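# Place three loose gears on furnace tray, small end up

## Task

Put each of the three loose gears into an unoccupied spot on the furnace tray, oriented so its smaller end faces upward, and release them all at the end.

## Robot and tools

Robot: two arms, left_arm and right_arm, each ending in a two-finger parallel gripper with a wrist camera. Base positions in the scene frame: left_arm at (+0.043, +0.307, 0) m, quat_wxyz (+0.996, 0, 0, +0.086); right_arm at (+0.046, -0.240, 0) m, quat_wxyz (+0.999, 0, 0, -0.054). The names left and right are labels only and do not match image sides.

Scene frame: origin on the table surface midway between the arms, +x out over the table, +z up, left_arm on the +y side. Gripper frame: the fingers extend along the gripper's +z and close along its y axis. The reported end_effector_position is the point between the pads, roughly 1 cm short of the fingertips. Printed hand positions can be somewhat wrong, especially far from the base.

The 14-number row (used by execute_actions and move): one list covering both arms, values in [-1, 1]. Order: dx, dy, dz, rx, ry, rz, opening for left_arm, then the same seven for right_arm. Include all 14 even if one arm should stay still. The first six per arm are an offset, not a pose: a target displacement measured from that gripper's pose in the most recent result that reported it (before any such result in the scene, and for any second or later call inside one reply, from where the gripper is when that call starts). They are expressed in the gripper's own axes. Scale: 1.0 equals 0.6 m of translation or 180 degrees of rotation; rx, ry, rz form a single rotation vector. Opening is absolute, not an offset: +1 is fully open (0.094 m), -1 is closed. All zeros does not mean hold still: it pulls the arm back to the reference pose.

execute_actions(actions, pictures): actions is a list holding at most one item. Empty list: just report the state. {"rows": [...], "steps": n}: up to 15 rows, n at most 15 (default 15), each step 1/30 s; each row applies for one step and is an offset from the same reference pose, not from the prior row; the final row repeats if rows are fewer than steps. {"steps": n} without rows: wait, n up to 300, counted from the previous result so your thinking time is included. pictures is a boolean; images come by default. A rejected call moves nothing.

move(target, speed): target is one 14-number row as above. Each gripper follows a straight path toward its target; both paths finish together, lasting 0.5 to 10 s (stopped at 10 s if longer). speed is the path's peak linear speed in m/s, 0.002 to 0.5, default 0.25; rotation limited to twice that in rad/s. Openings are sent when the move begins. Paths ignore obstacles and the other arm. Grippers lag and can overshoot the speed, notably with a near-straight arm. Faster contact and aiming deeper past contact both push harder. The result adds a line "move:" giving the ending (done, off_target, moving, held, fault) plus limits: paced means the pose was clipped, held means a safety check stopped some steps (motion may then jump fast). Distance from target per gripper is also given.

wait(seconds): 0 to 10 s of letting the scene run with no new command. zoom_image(camera, region): camera is cam_high, cam_low, cam_left_wrist or cam_right_wrist (each 504x504); region [x0, y0, x1, y1] in pixels from the top-left, no larger than 504 by 504. read_manual(section): returns URDF licence text only ("licences"). finished_scene(scene): integer number of the scene being ended; irreversible, and reports success. Replying with no tool call ends everything.

Control behaviour: each step the commanded pose is limited to 70 mm and 16 degrees from the measured pose, then solved by damped inverse kinematics favouring position over orientation. After an action ends, the arm only continues to its last clipped pose, so large moves need follow-up commands; check the result pose. Arms tend to finish a centimetre or more low and can sag further with repeated zero offsets; to hold an arm, send the correcting offset in the first call of a reply and zeros afterwards, raising it if it keeps sagging. Joint limits (rad): waist ±2.880, shoulder 0 to 3.142, elbow 0 to 3.019, wrist pitch -1.693 to 1.571, wrist yaw ±1.571, wrist roll ±2.094.

Result lines: the state line lists each gripper's position (m) and quat_wxyz in the scene frame. grip_measured is finger opening on the command scale (Joint positions' last number is metres); each gripper may read up to about 1 mm off. To grasp, command about 0.03 below grip_measured for a firm hold, less for a gentle one. Pad force tops out near 50 to 62 N, weaker on very thin parts, with a brief spike on first contact. HELD marks steps where the command was partly or wholly withheld; "pose unreachable" names an arm whose command the clearance check altered. "Hand target" shows where the controller is driving each gripper. Joint torques are raw drive outputs with offsets and noise, not pure load. MOTOR HOT appears from 85 °C; at 100 °C an OVER-TEMPERATURE FAULT drops that arm until it cools, so avoid holding loads for long while thinking. FAULT lines mean an arm stopped.

Avoid: knocking or placing anything off the table, dropping or slipping gears, slamming or pressing hard into things, and letting the arms collide or push on each other. Random brief tugs on held parts or pushes on loose objects may occur; grip securely. The simulation keeps running during your replies.

Each tool is called as name([rows], argument=value, ...), one row to a line, values as JSON.

## Session

execute_actions(actions=[])

Scene clock: 0.00 s of 6000.00 s.
left_arm: end_effector_position=(+0.1538, +0.7039, +0.2368) grip_measured=+1.000 end_effector_quat_wxyz=(+0.709, -0.328, +0.614, -0.113) | right_arm: end_effector_position=(+0.3922, +0.0080, +0.2696) grip_measured=+1.000 end_effector_quat_wxyz=(+0.004, -0.578, +0.815, -0.032)
Joint positions: left_arm=[ 1.552  1.416  0.529  1.058  1.389 -0.816  0.094] | right_arm=[ 0.757  1.447  1.448 -1.567  0.063 -0.585  0.094]
Joint velocities: left_arm=[-0.005 -0.005 -0.007  0.002 -0.007 -0.037  0.   ] | right_arm=[-0.015 -0.005 -0.007  0.012 -0.066 -0.022  0.   ]
Joint torques (N m, as the arm reports them, + toward a larger angle): no reading
Motor temperatures (°C, as the motors report them): left_arm=[29 31 26 28 29 30] | right_arm=[27 29 27 30 29 26]
Hand target (left_arm): +0.153, +0.709, +0.245; +0.712, -0.319, +0.617, -0.105
Hand target (right_arm): +0.398, +0.012, +0.285; +0.023, -0.578, +0.815, -0.031

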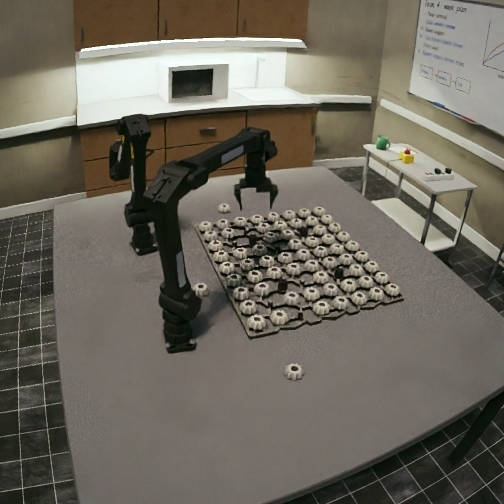

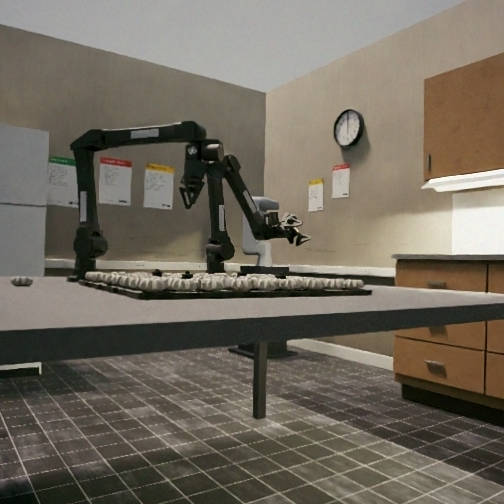

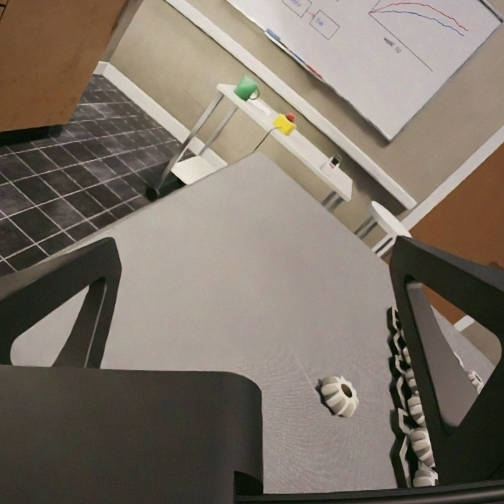

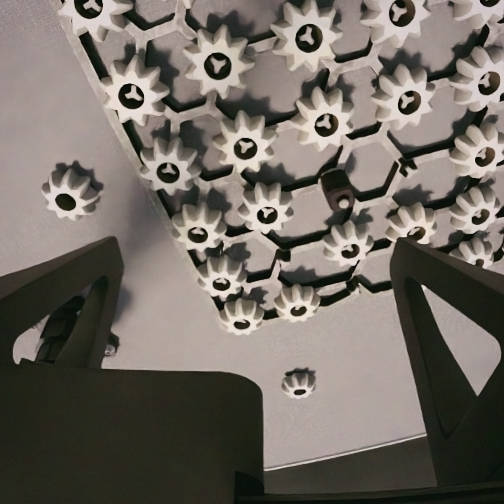

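zoom_image(camera="cam_high", region=[150, 180, 420, 400])

zoom_image(camera="cam_right_wrist", region=[0, 0, 504, 504])

Region (150, 180, 420, 400) of cam_high's 504x504 image, scaled by 1.867, with more detail than that image has; it fills the top 411 rows of this view, and the rest is white.

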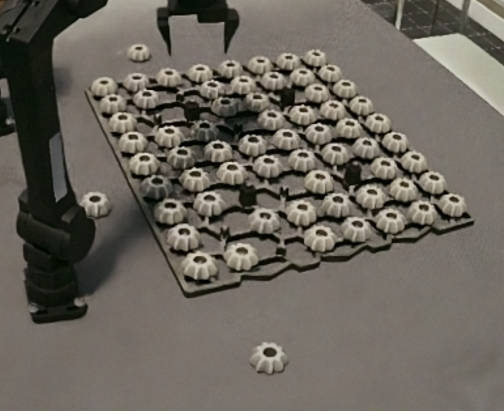

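Region (0, 0, 504, 504) of cam_right_wrist's 504x504 image, scaled by 1.000.

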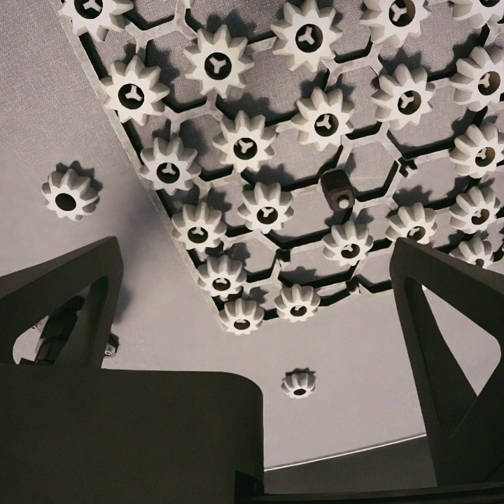

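zoom_image(camera="cam_right_wrist", region=[20, 130, 240, 290])

zoom_image(camera="cam_high", region=[170, 190, 330, 310])

Region (20, 130, 240, 290) of cam_right_wrist's 504x504 image, scaled by 2.291, with more detail than that image has; it fills the top 367 rows of this view, and the rest is white.

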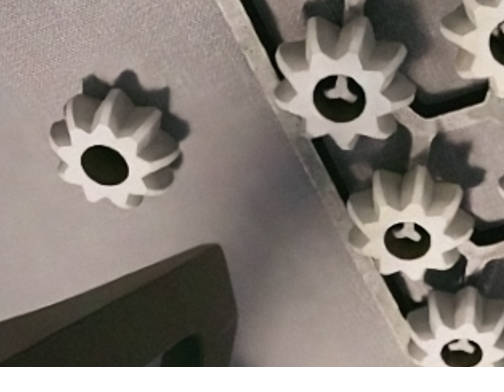

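Region (170, 190, 330, 310) of cam_high's 504x504 image, scaled by 3.150, with more detail than that image has; it fills the top 378 rows of this view, and the rest is white.

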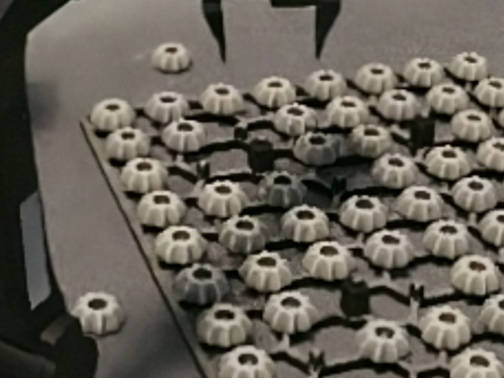

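move(target=[0.387,-0.391,0.332,-0.083,0.520,0.241,1, 0.181,0.325,0.117,0,0,0,1], speed=0.3)

Scene clock: 36.43 s of 6000.00 s.
left_arm: end_effector_position=(+0.4330, +0.4558, +0.1830) grip_measured=+1.000 end_effector_quat_wxyz=(-0.015, +0.006, +1.000, -0.014) | right_arm: end_effector_position=(+0.1746, -0.0388, +0.1921) grip_measured=+1.000 end_effector_quat_wxyz=(-0.009, -0.581, +0.813, -0.037)
Joint positions: left_arm=[ 0.201  1.478  1.253 -1.385  0.015  0.384  0.094] | right_arm=[ 1.156  0.991  0.867 -1.494  0.059 -0.191  0.094]
Joint velocities: left_arm=[-0.015 -0.015 -0.002  0.002  0.007 -0.066  0.   ] | right_arm=[-0.015  0.005  0.007  0.007  0.007 -0.022  0.   ]
Joint torques (N m, as the arm reports them, + toward a larger angle): left_arm=[  0.57 -10.8   11.67  -0.25  -0.04  -0.12] | right_arm=[ 1.66 -3.42  6.98  1.14  0.09  0.19]
Motor temperatures (°C, as the motors report them): left_arm=[29 31 30 28 29 30] | right_arm=[27 30 31 30 29 26]
Hand target (left_arm): +0.447, +0.464, +0.202; +0.003, -0.001, +1.000, -0.005
Hand target (right_arm): +0.174, -0.036, +0.193; +0.001, -0.578, +0.815, -0.032
Off the commanded pose (left_arm): 0.024 m, 3 deg.
Off the commanded pose (right_arm): 0.005 m, 2 deg.
After step 90, 29.93 s passed at rest.
move: off_target (left_arm); limits=paced

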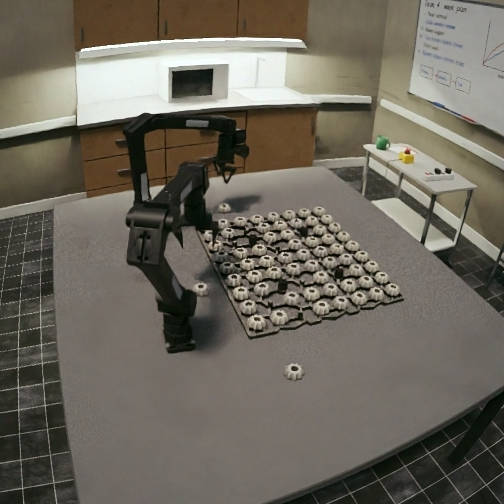

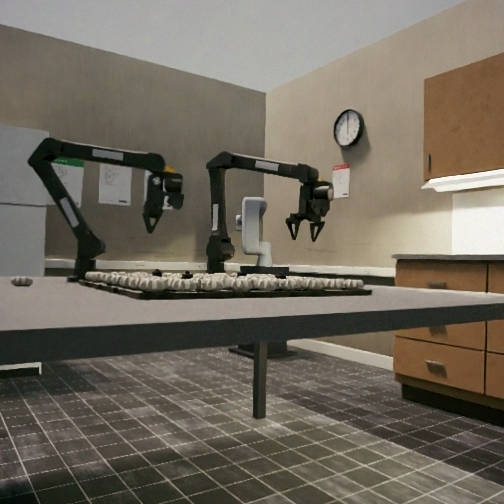

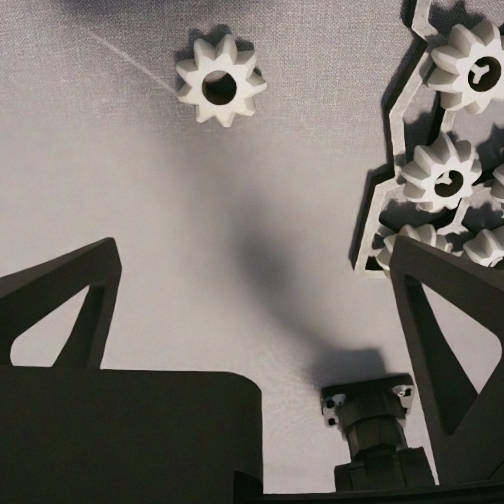

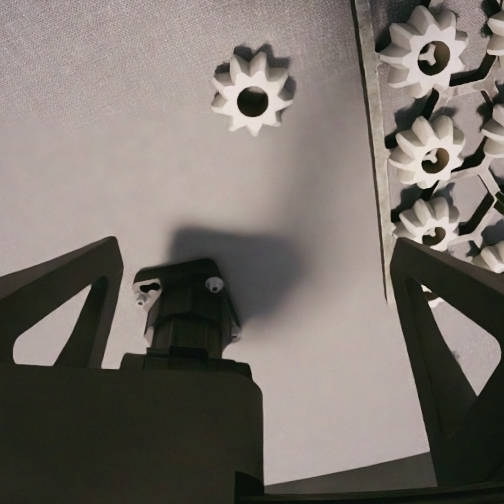

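move(target=[-0.037,0.037,0.188,0,0,0,1, -0.02,0,0.203,0,0,0,1], speed=0.2)

Scene clock: 43.30 s of 6000.00 s.
left_arm: end_effector_position=(+0.4504, +0.4714, +0.0699) grip_measured=+1.000 end_effector_quat_wxyz=(-0.021, +0.005, +1.000, -0.017) | right_arm: end_effector_position=(+0.1778, -0.0408, +0.0699) grip_measured=+1.000 end_effector_quat_wxyz=(-0.017, -0.580, +0.813, -0.040)
Joint positions: left_arm=[ 0.219  1.648  1.136 -1.11   0.015  0.401  0.094] | right_arm=[ 1.14   1.128  0.617 -1.123  0.059 -0.205  0.094]
Joint velocities: left_arm=[-0.005 -0.015 -0.012  0.002  0.007 -0.037  0.   ] | right_arm=[-0.015 -0.015 -0.017 -0.002  0.007 -0.037  0.   ]
Joint torques (N m, as the arm reports them, + toward a larger angle): left_arm=[  1.06 -13.14   6.98   0.46   0.02   0.05] | right_arm=[ 0.16 -4.01  6.53  1.12  0.19 -0.03]
Motor temperatures (°C, as the motors report them): left_arm=[29 31 31 28 29 30] | right_arm=[27 30 30 30 29 26]
Hand target (left_arm): +0.452, +0.476, +0.070; -0.015, +0.006, +1.000, -0.014
Hand target (right_arm): +0.182, -0.039, +0.070; -0.009, -0.581, +0.813, -0.037
Off the commanded pose (left_arm): 0.004 m, 1 deg.
Off the commanded pose (right_arm): 0.006 m, 1 deg.
After step 90, 2.83 s passed at rest.
move: done

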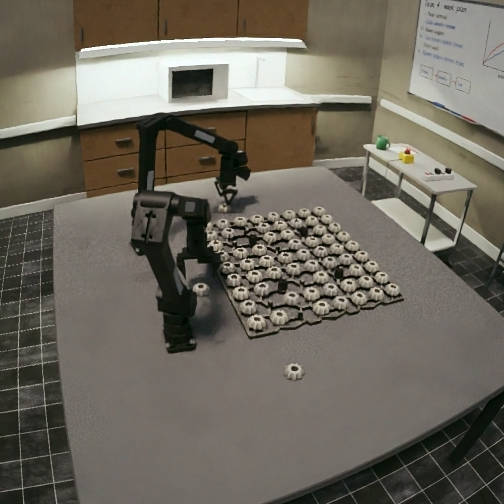

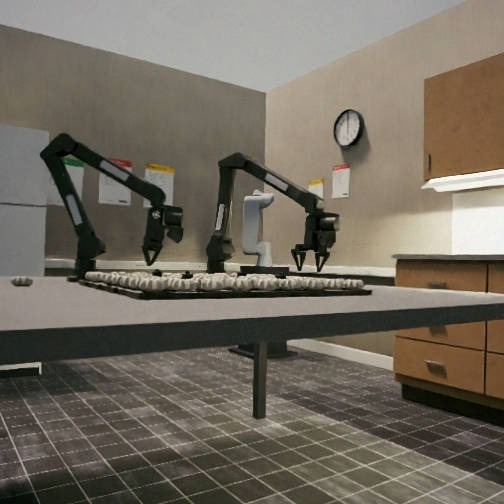

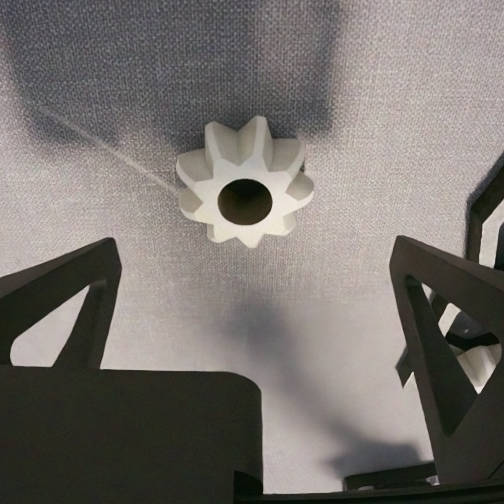

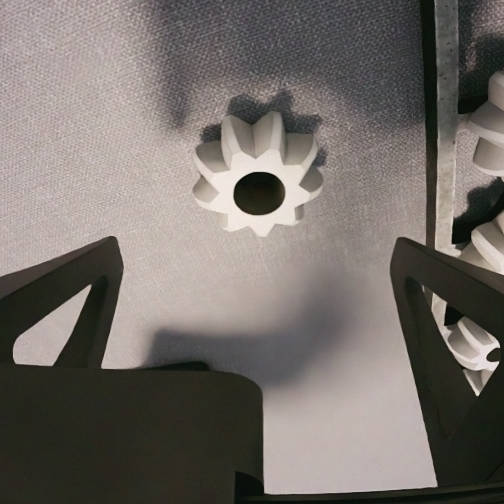

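move(target=[0,0.005,0.092,0,0,0,1, -0.006,-0.006,0.092,0,0,0,1], speed=0.1)

Scene clock: 49.97 s of 6000.00 s.
left_arm: end_effector_position=(+0.4480, +0.4704, +0.0193) grip_measured=+1.000 end_effector_quat_wxyz=(-0.022, +0.005, +1.000, -0.017) | right_arm: end_effector_position=(+0.1804, -0.0446, +0.0169) grip_measured=+1.000 end_effector_quat_wxyz=(-0.021, -0.579, +0.814, -0.041)
Joint positions: left_arm=[ 0.219  1.719  1.072 -0.978  0.015  0.401  0.094] | right_arm=[ 1.122  1.245  0.534 -0.93   0.059 -0.221  0.094]
Joint velocities: left_arm=[ 0.015 -0.005 -0.012 -0.012  0.037 -0.051  0.   ] | right_arm=[ 0.015  0.015  0.007  0.002  0.066 -0.007  0.   ]
Joint torques (N m, as the arm reports them, + toward a larger angle): left_arm=[  0.86 -12.47   6.12   0.72   0.04   0.03] | right_arm=[-0.71 -3.98  5.28  1.13  0.27 -0.03]
Motor temperatures (°C, as the motors report them): left_arm=[29 32 30 28 29 30] | right_arm=[27 30 30 30 29 26]
Hand target (left_arm): +0.448, +0.473, +0.015; -0.021, +0.005, +1.000, -0.017
Hand target (right_arm): +0.184, -0.044, +0.015; -0.017, -0.580, +0.813, -0.040
Off the commanded pose (left_arm): 0.005 m, 0 deg.
Off the commanded pose (right_arm): 0.004 m, 1 deg.
After step 90, 2.73 s passed at rest.
move: done

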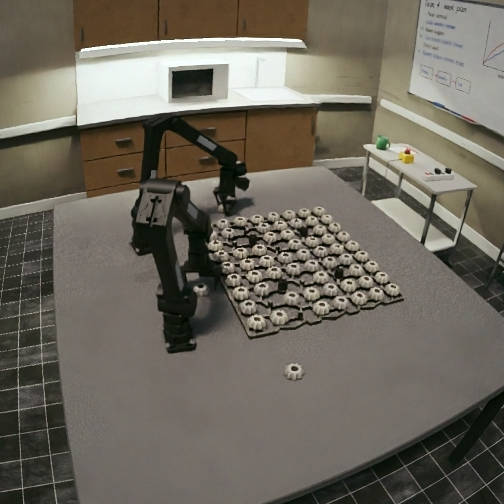

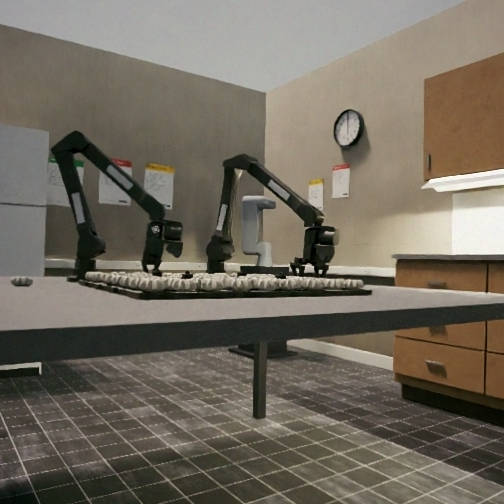

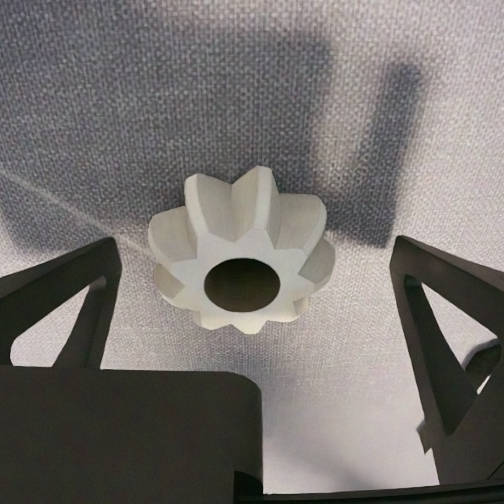

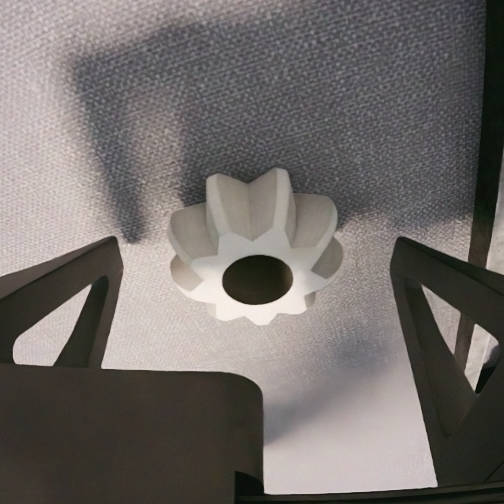

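execute_actions([
  {"rows": [[0,0,0.005,0,0,0,0.05, 0,0,0.003,0,0,0,0.05]], "steps": 15},
])

Scene clock: 51.93 s of 6000.00 s.
left_arm: end_effector_position=(+0.4480, +0.4706, +0.0193) grip_measured=+0.184 end_effector_quat_wxyz=(-0.022, +0.005, +1.000, -0.017) | right_arm: end_effector_position=(+0.1804, -0.0446, +0.0169) grip_measured=+0.198 end_effector_quat_wxyz=(-0.021, -0.580, +0.814, -0.041)
Joint positions: left_arm=[ 0.22   1.719  1.072 -0.977  0.014  0.401  0.056] | right_arm=[ 1.122  1.245  0.534 -0.93   0.059 -0.222  0.056]
Joint velocities: left_arm=[ 0.005 -0.005 -0.022  0.017 -0.007  0.007 -0.001] | right_arm=[ 0.005 -0.015  0.007 -0.007  0.007  0.007  0.002]
Joint torques (N m, as the arm reports them, + toward a larger angle): left_arm=[  0.41 -12.81   6.12   0.42   0.06  -0.01] | right_arm=[ 0.76 -3.62  5.37  0.76  0.16  0.12]
Motor temperatures (°C, as the motors report them): left_arm=[29 32 30 28 29 30] | right_arm=[27 30 30 30 29 26]
Hand target (left_arm): +0.448, +0.470, +0.016; -0.022, +0.005, +1.000, -0.017
Hand target (right_arm): +0.181, -0.045, +0.015; -0.021, -0.579, +0.814, -0.041
Off the commanded pose (left_arm): 0.003 m, 0 deg.
Off the commanded pose (right_arm): 0.002 m, 0 deg.
Steps of this call (steps 1 to 44: nothing new was sent; steps 45 to 59: all 15 steps of this action). Readings (end_effector_position):
45: left_arm (+0.4480, +0.4704, +0.0193) | right_arm (+0.1804, -0.0446, +0.0169)
46: left_arm (+0.4480, +0.4704, +0.0193) | right_arm (+0.1804, -0.0446, +0.0169)
48: left_arm (+0.4480, +0.4706, +0.0193) | right_arm (+0.1804, -0.0446, +0.0169)
52: left_arm (+0.4480, +0.4706, +0.0193) | right_arm (+0.1804, -0.0446, +0.0169)
59: the state above

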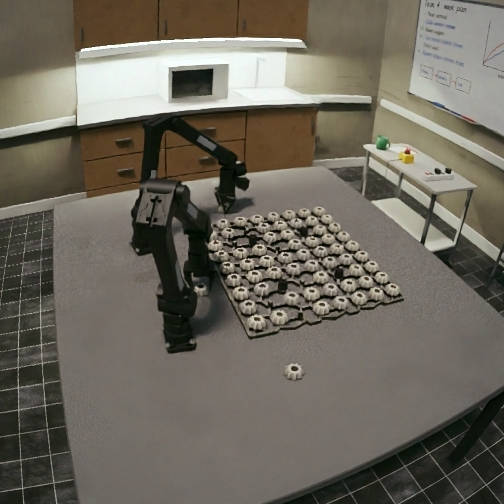

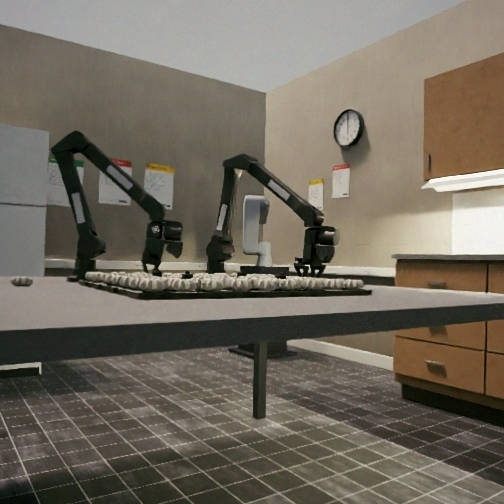

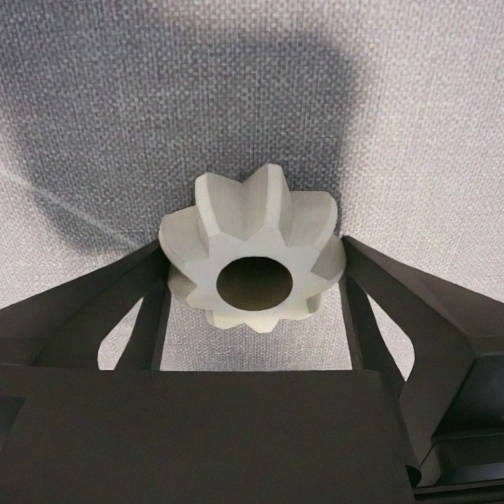

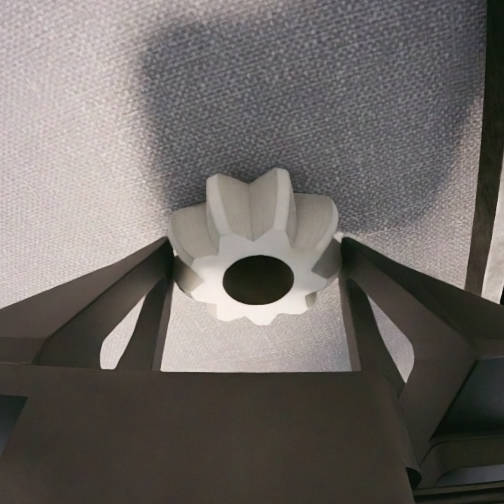

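move(target=[0.06,-0.333,-0.333,0,0,0,0.05, -0.067,-0.195,-0.472,-0.091,-0.524,-0.077,0.05], speed=0.2)

Scene clock: 71.00 s of 6000.00 s.
left_arm: end_effector_position=(+0.3999, +0.2807, +0.1884) grip_measured=+0.184 end_effector_quat_wxyz=(-0.066, +0.007, +0.998, -0.014) | right_arm: end_effector_position=(+0.2678, -0.0231, +0.2410) grip_measured=+0.198 end_effector_quat_wxyz=(-0.428, +0.532, -0.560, -0.469)
Joint positions: left_arm=[-0.227  1.38   1.16  -1.482  0.035 -0.038  0.056] | right_arm=[ 0.322  0.839  0.491 -0.45  -1.297 -0.708  0.056]
Joint velocities: left_arm=[-0.005 -0.005  0.007  0.002  0.037 -0.037  0.   ] | right_arm=[ 0.005 -0.005 -0.002 -0.002 -0.007  0.022  0.   ]
Joint torques (N m, as the arm reports them, + toward a larger angle): left_arm=[  0.13 -11.18  12.51  -0.45   0.08  -0.09] | right_arm=[ 1.05 -1.75  8.36  1.14 -0.72  0.05]
Motor temperatures (°C, as the motors report them): left_arm=[29 32 30 28 29 30] | right_arm=[27 30 30 30 29 26]
Hand target (left_arm): +0.417, +0.277, +0.224; -0.024, +0.005, +1.000, -0.017
Hand target (right_arm): +0.268, -0.023, +0.247; -0.431, +0.535, -0.555, -0.470
Off the commanded pose (left_arm): 0.043 m, 5 deg.
Off the commanded pose (right_arm): 0.068 m, 12 deg.
After step 90, 11.43 s passed at rest.
move: held (right_arm), off_target (left_arm); limits=held; held on 21 of 139 steps (right_arm), including the last (right_arm)
pose unreachable (right arm): on one or more control steps of this call this arm could not follow its commanded pose, so it was not sent that pose on those steps. On the call's last step it was still not sent that pose. It may still have moved: this result reports where it is.
cause: the commanded pose would bring two parts of the arm too close to each other (its wrist (the part past joint 4) and its wrist camera, with joints 5 (wrist yaw) and 6 (wrist roll) between them).

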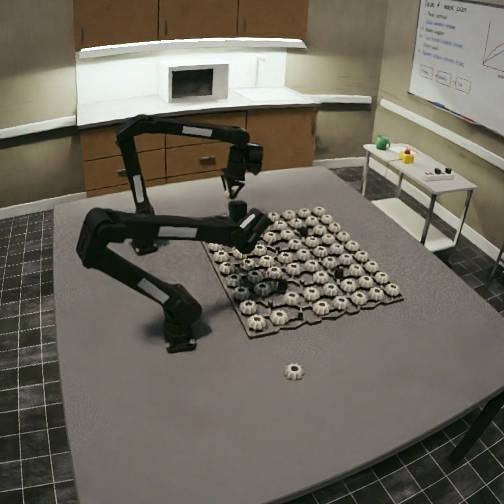

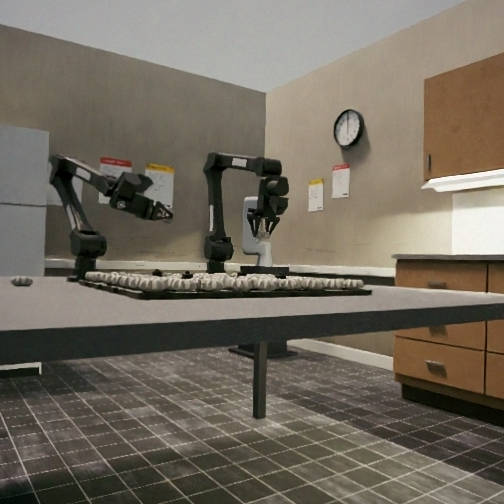

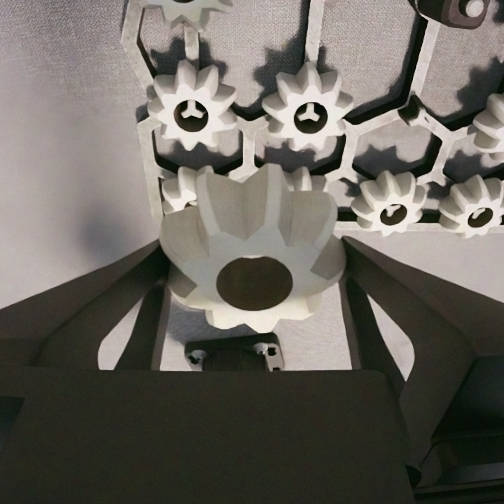

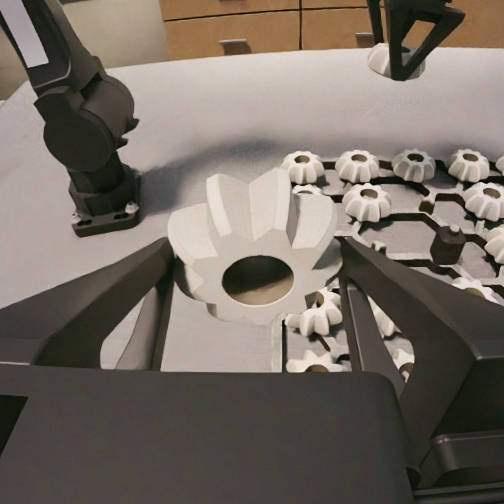

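move(target=[0.009,-0.194,0.155,-0.009,-0.042,-0.004,0.05, 0,0,0,0,0,0,0.05], speed=0.2)

Scene clock: 88.93 s of 6000.00 s.
left_arm: end_effector_position=(+0.3750, +0.1640, +0.0958) grip_measured=+0.184 end_effector_quat_wxyz=(-0.013, +0.010, +1.000, +0.003) | right_arm: end_effector_position=(+0.2667, -0.0237, +0.2359) grip_measured=+0.198 end_effector_quat_wxyz=(-0.425, +0.530, -0.565, -0.468)
Joint positions: left_arm=[-0.575  1.408  0.936 -1.126  0.004 -0.384  0.056] | right_arm=[ 0.322  0.839  0.481 -0.45  -1.289 -0.708  0.056]
Joint velocities: left_arm=[ 0.015 -0.005  0.007  0.012 -0.037 -0.022 -0.   ] | right_arm=[-0.015 -0.005 -0.007  0.002 -0.037  0.037 -0.   ]
Joint torques (N m, as the arm reports them, + toward a larger angle): left_arm=[ 0.84 -9.73  7.73  0.66 -0.12 -0.1 ] | right_arm=[ 1.11 -2.    8.13  1.49 -0.72  0.05]
Motor temperatures (°C, as the motors report them): left_arm=[29 32 34 28 29 30] | right_arm=[27 29 31 30 29 26]
Hand target (left_arm): +0.381, +0.164, +0.099; -0.002, +0.001, +1.000, +0.001
Hand target (right_arm): +0.268, -0.023, +0.241; -0.428, +0.532, -0.560, -0.469
Off the commanded pose (left_arm): 0.008 m, 2 deg.
Off the commanded pose (right_arm): 0.005 m, 1 deg.
After step 90, 13.63 s passed at rest.
move: done

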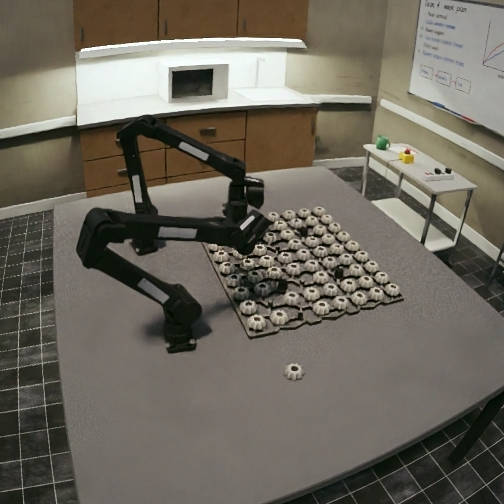

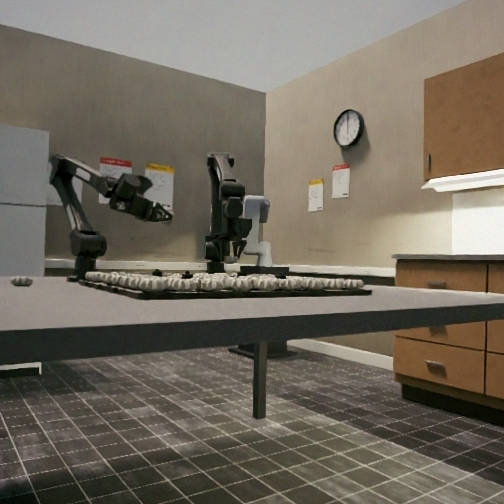

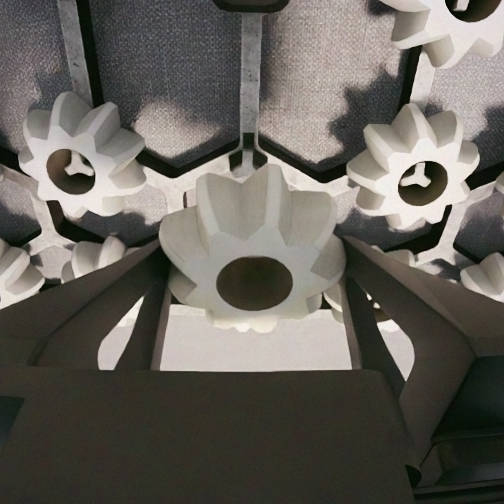

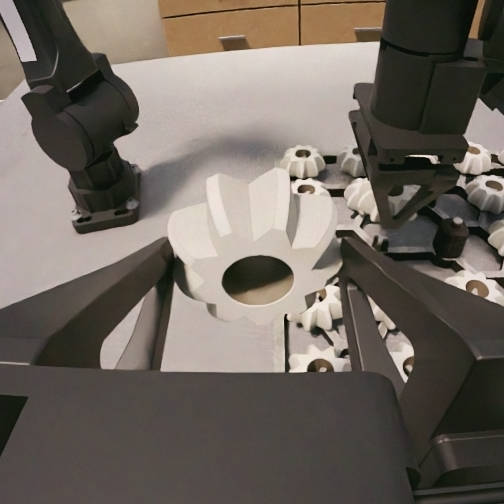

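move(target=[-0.009,0.005,0.06,0,0,0,0.05, 0,0,0,0,0,0,0.05], speed=0.08)

Scene clock: 96.23 s of 6000.00 s.
left_arm: end_effector_position=(+0.3731, +0.1669, +0.0572) grip_measured=+0.184 end_effector_quat_wxyz=(-0.023, +0.009, +1.000, +0.007) | right_arm: end_effector_position=(+0.2655, -0.0243, +0.2310) grip_measured=+0.198 end_effector_quat_wxyz=(-0.422, +0.529, -0.569, -0.467)
Joint positions: left_arm=[-0.57   1.471  0.885 -1.033  0.004 -0.38   0.056] | right_arm=[ 0.322  0.839  0.472 -0.45  -1.282 -0.708  0.056]
Joint velocities: left_arm=[-0.024  0.005 -0.007  0.007 -0.066  0.022  0.   ] | right_arm=[-0.005 -0.015 -0.002 -0.002 -0.022  0.007 -0.   ]
Joint torques (N m, as the arm reports them, + toward a larger angle): left_arm=[ 1.11 -9.88  6.9   0.62 -0.04  0.08] | right_arm=[ 0.76 -1.7   8.    1.35 -0.7   0.06]
Motor temperatures (°C, as the motors report them): left_arm=[29 32 32 28 29 30] | right_arm=[27 29 31 30 29 26]
Hand target (left_arm): +0.380, +0.167, +0.060; -0.013, +0.010, +1.000, +0.003
Hand target (right_arm): +0.267, -0.024, +0.236; -0.425, +0.530, -0.565, -0.468
Off the commanded pose (left_arm): 0.007 m, 1 deg.
Off the commanded pose (right_arm): 0.005 m, 1 deg.
After step 90, 3.50 s passed at rest.
move: done

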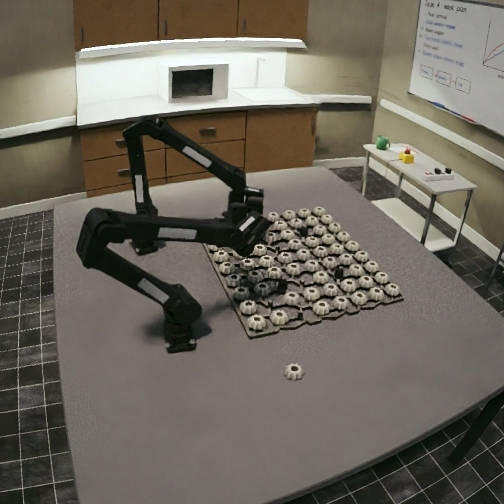

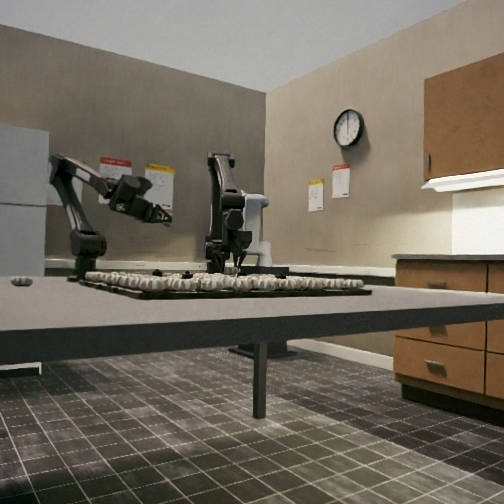

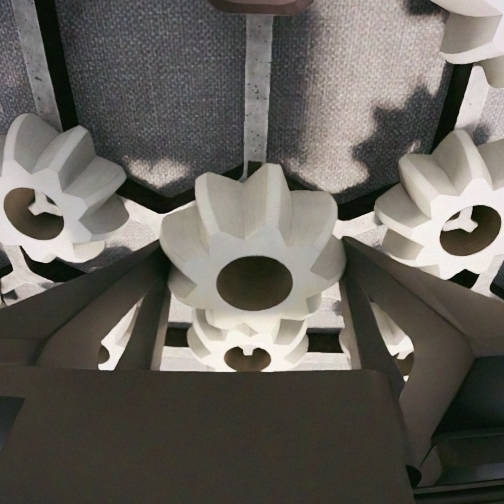

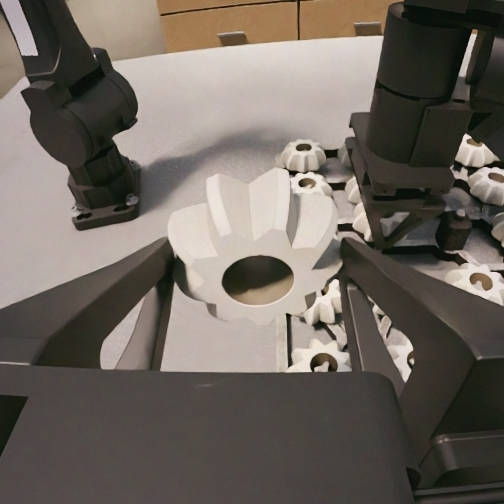

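move(target=[-0.022,0,-0.004,0,0,0,0.05, 0,0,0,0,0,0,0.05], speed=0.05)

Scene clock: 99.43 s of 6000.00 s.
left_arm: end_effector_position=(+0.3721, +0.1676, +0.0519) grip_measured=+0.184 end_effector_quat_wxyz=(-0.030, +0.011, +0.999, +0.010) | right_arm: end_effector_position=(+0.2643, -0.0250, +0.2259) grip_measured=+0.198 end_effector_quat_wxyz=(-0.419, +0.527, -0.574, -0.466)
Joint positions: left_arm=[-0.569  1.487  0.885 -1.033  0.004 -0.376  0.056] | right_arm=[ 0.322  0.839  0.463 -0.45  -1.275 -0.708  0.056]
Joint velocities: left_arm=[-0.005 -0.005  0.007 -0.017  0.037 -0.022  0.   ] | right_arm=[-0.015 -0.005 -0.012  0.007  0.037 -0.037 -0.002]
Joint torques (N m, as the arm reports them, + toward a larger angle): left_arm=[ 1.57 -9.    8.94 -0.19 -0.05  0.14] | right_arm=[ 0.89 -1.83  8.08  1.48 -0.72  0.11]
Motor temperatures (°C, as the motors report them): left_arm=[29 32 32 28 29 30] | right_arm=[27 29 31 30 29 26]
Hand target (left_arm): +0.386, +0.167, +0.059; -0.023, +0.009, +1.000, +0.007
Hand target (right_arm): +0.265, -0.024, +0.231; -0.422, +0.529, -0.569, -0.467
Off the commanded pose (left_arm): 0.016 m, 1 deg.
Off the commanded pose (right_arm): 0.005 m, 1 deg.
move: off_target (left_arm)

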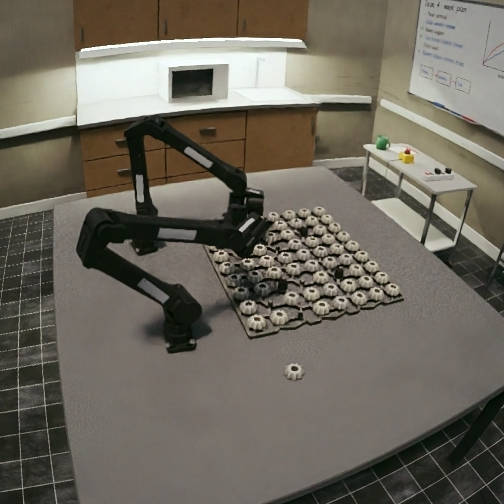

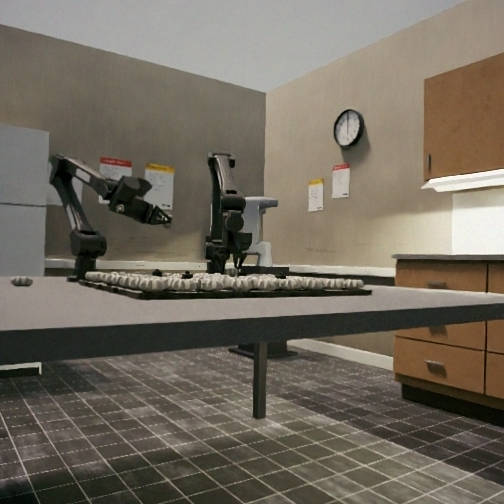

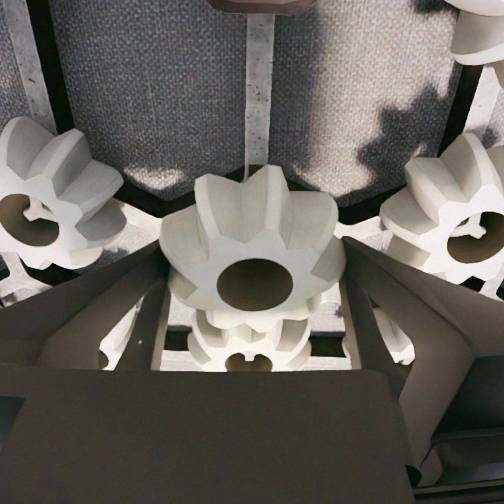

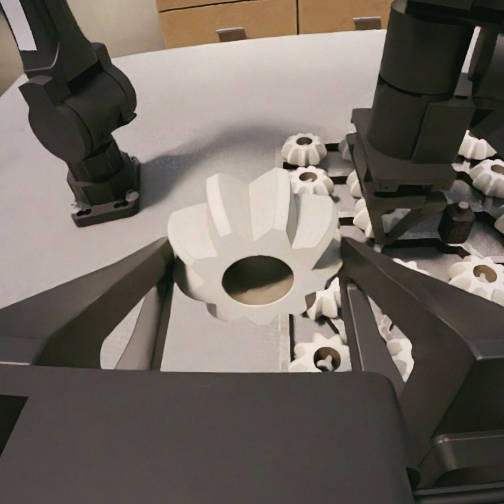

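move(target=[-0.05,0,-0.035,0,0,0,0.05, -0.012,0,0,0,0,0,0.05], speed=0.08)

Scene clock: 101.77 s of 6000.00 s.
left_arm: end_effector_position=(+0.3781, +0.1728, +0.0539) grip_measured=+0.184 end_effector_quat_wxyz=(-0.051, +0.009, +0.998, +0.017) | right_arm: end_effector_position=(+0.2644, -0.0255, +0.2222) grip_measured=+0.198 end_effector_quat_wxyz=(-0.417, +0.525, -0.580, -0.464)
Joint positions: left_arm=[-0.549  1.52   0.926 -1.085  0.004 -0.359  0.056] | right_arm=[ 0.322  0.839  0.457 -0.45  -1.264 -0.705  0.056]
Joint velocities: left_arm=[-0.005 -0.015 -0.002 -0.027 -0.037 -0.066 -0.   ] | right_arm=[-0.005 -0.005  0.017 -0.007 -0.081  0.037 -0.001]
Joint torques (N m, as the arm reports them, + toward a larger angle): left_arm=[ 1.16 -9.72 10.66 -0.29 -0.08  0.06] | right_arm=[ 1.7  -2.46  8.66  1.06 -0.75  0.18]
Motor temperatures (°C, as the motors report them): left_arm=[29 32 32 28 29 30] | right_arm=[27 29 31 30 29 26]
Hand target (left_arm): +0.402, +0.167, +0.072; -0.030, +0.011, +0.999, +0.010
Hand target (right_arm): +0.265, -0.023, +0.233; +0.419, -0.527, +0.574, +0.466
Off the commanded pose (left_arm): 0.031 m, 3 deg.
Off the commanded pose (right_arm): 0.011 m, 1 deg.
move: off_target (left_arm, right_arm)

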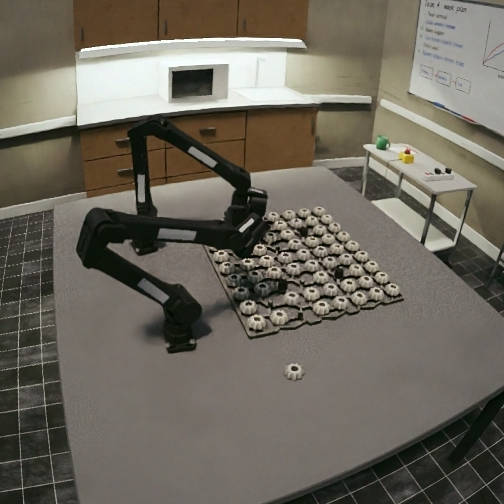

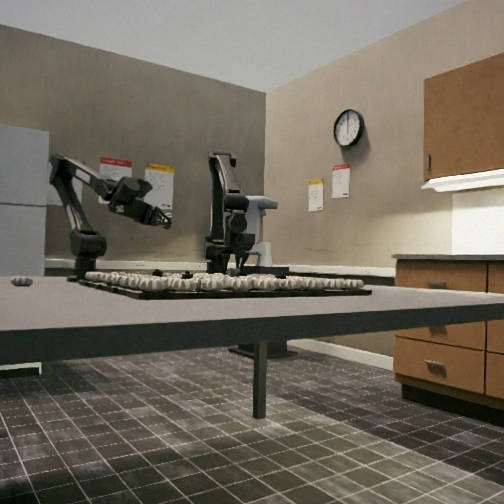

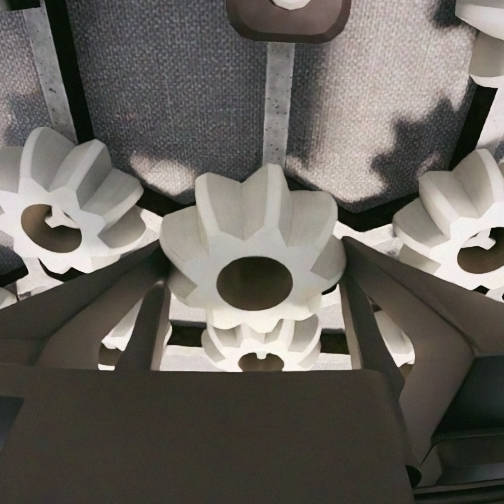

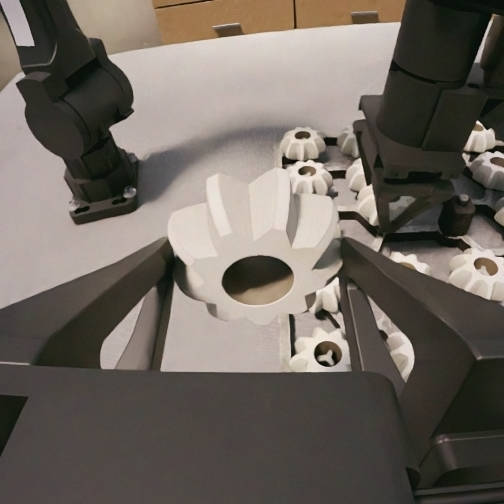

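move(target=[-0.012,-0.017,-0.112,0.011,-0.033,0,0.05, -0.03,0,0,0,0,0,0.05], speed=0.1)

Scene clock: 106.43 s of 6000.00 s.
left_arm: end_effector_position=(+0.3662, +0.1727, +0.0881) grip_measured=+0.184 end_effector_quat_wxyz=(-0.037, +0.010, +0.999, +0.013) | right_arm: end_effector_position=(+0.2628, -0.0253, +0.2180) grip_measured=+0.198 end_effector_quat_wxyz=(-0.405, +0.516, -0.594, -0.466)
Joint positions: left_arm=[-0.562  1.422  0.926 -1.153  0.004 -0.369  0.056] | right_arm=[ 0.328  0.837  0.454 -0.464 -1.247 -0.681  0.056]
Joint velocities: left_arm=[ 0.005 -0.005  0.007 -0.002  0.007  0.037  0.001] | right_arm=[ 0.005 -0.034 -0.007 -0.007 -0.037 -0.066 -0.   ]
Joint torques (N m, as the arm reports them, + toward a larger angle): left_arm=[ -0.13 -11.13  11.67  -0.28  -0.08  -0.1 ] | right_arm=[ 2.31 -2.85  9.75  1.13 -0.74  0.18]
Motor temperatures (°C, as the motors report them): left_arm=[29 32 32 28 29 30] | right_arm=[27 29 31 30 29 26]
Hand target (left_arm): +0.389, +0.160, +0.119; +0.000, +0.010, +1.000, -0.000
Hand target (right_arm): +0.266, -0.022, +0.240; +0.417, -0.525, +0.579, +0.464
Off the commanded pose (left_arm): 0.043 m, 5 deg.
Off the commanded pose (right_arm): 0.022 m, 2 deg.
After step 90, 0.67 s passed at rest.
move: off_target (left_arm, right_arm)

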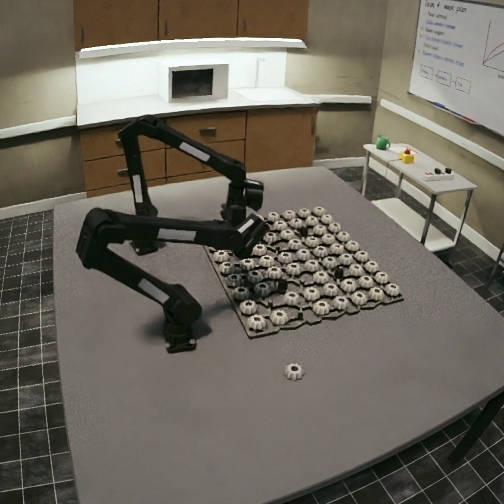

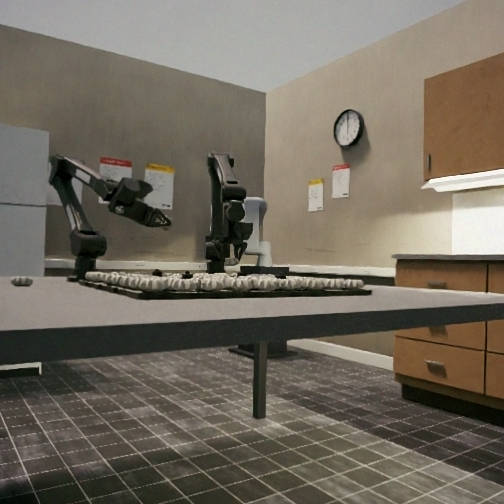

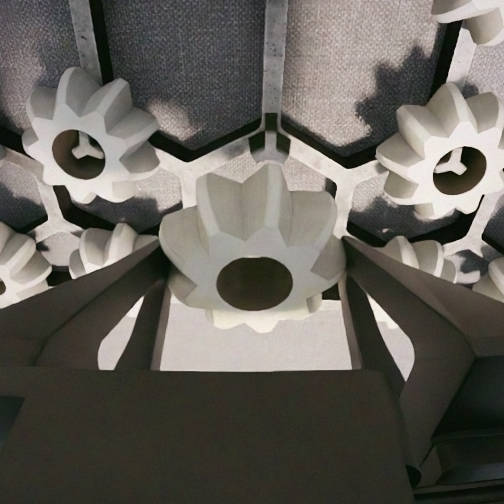

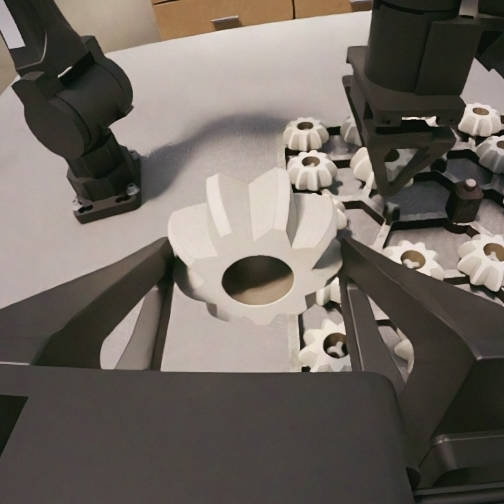

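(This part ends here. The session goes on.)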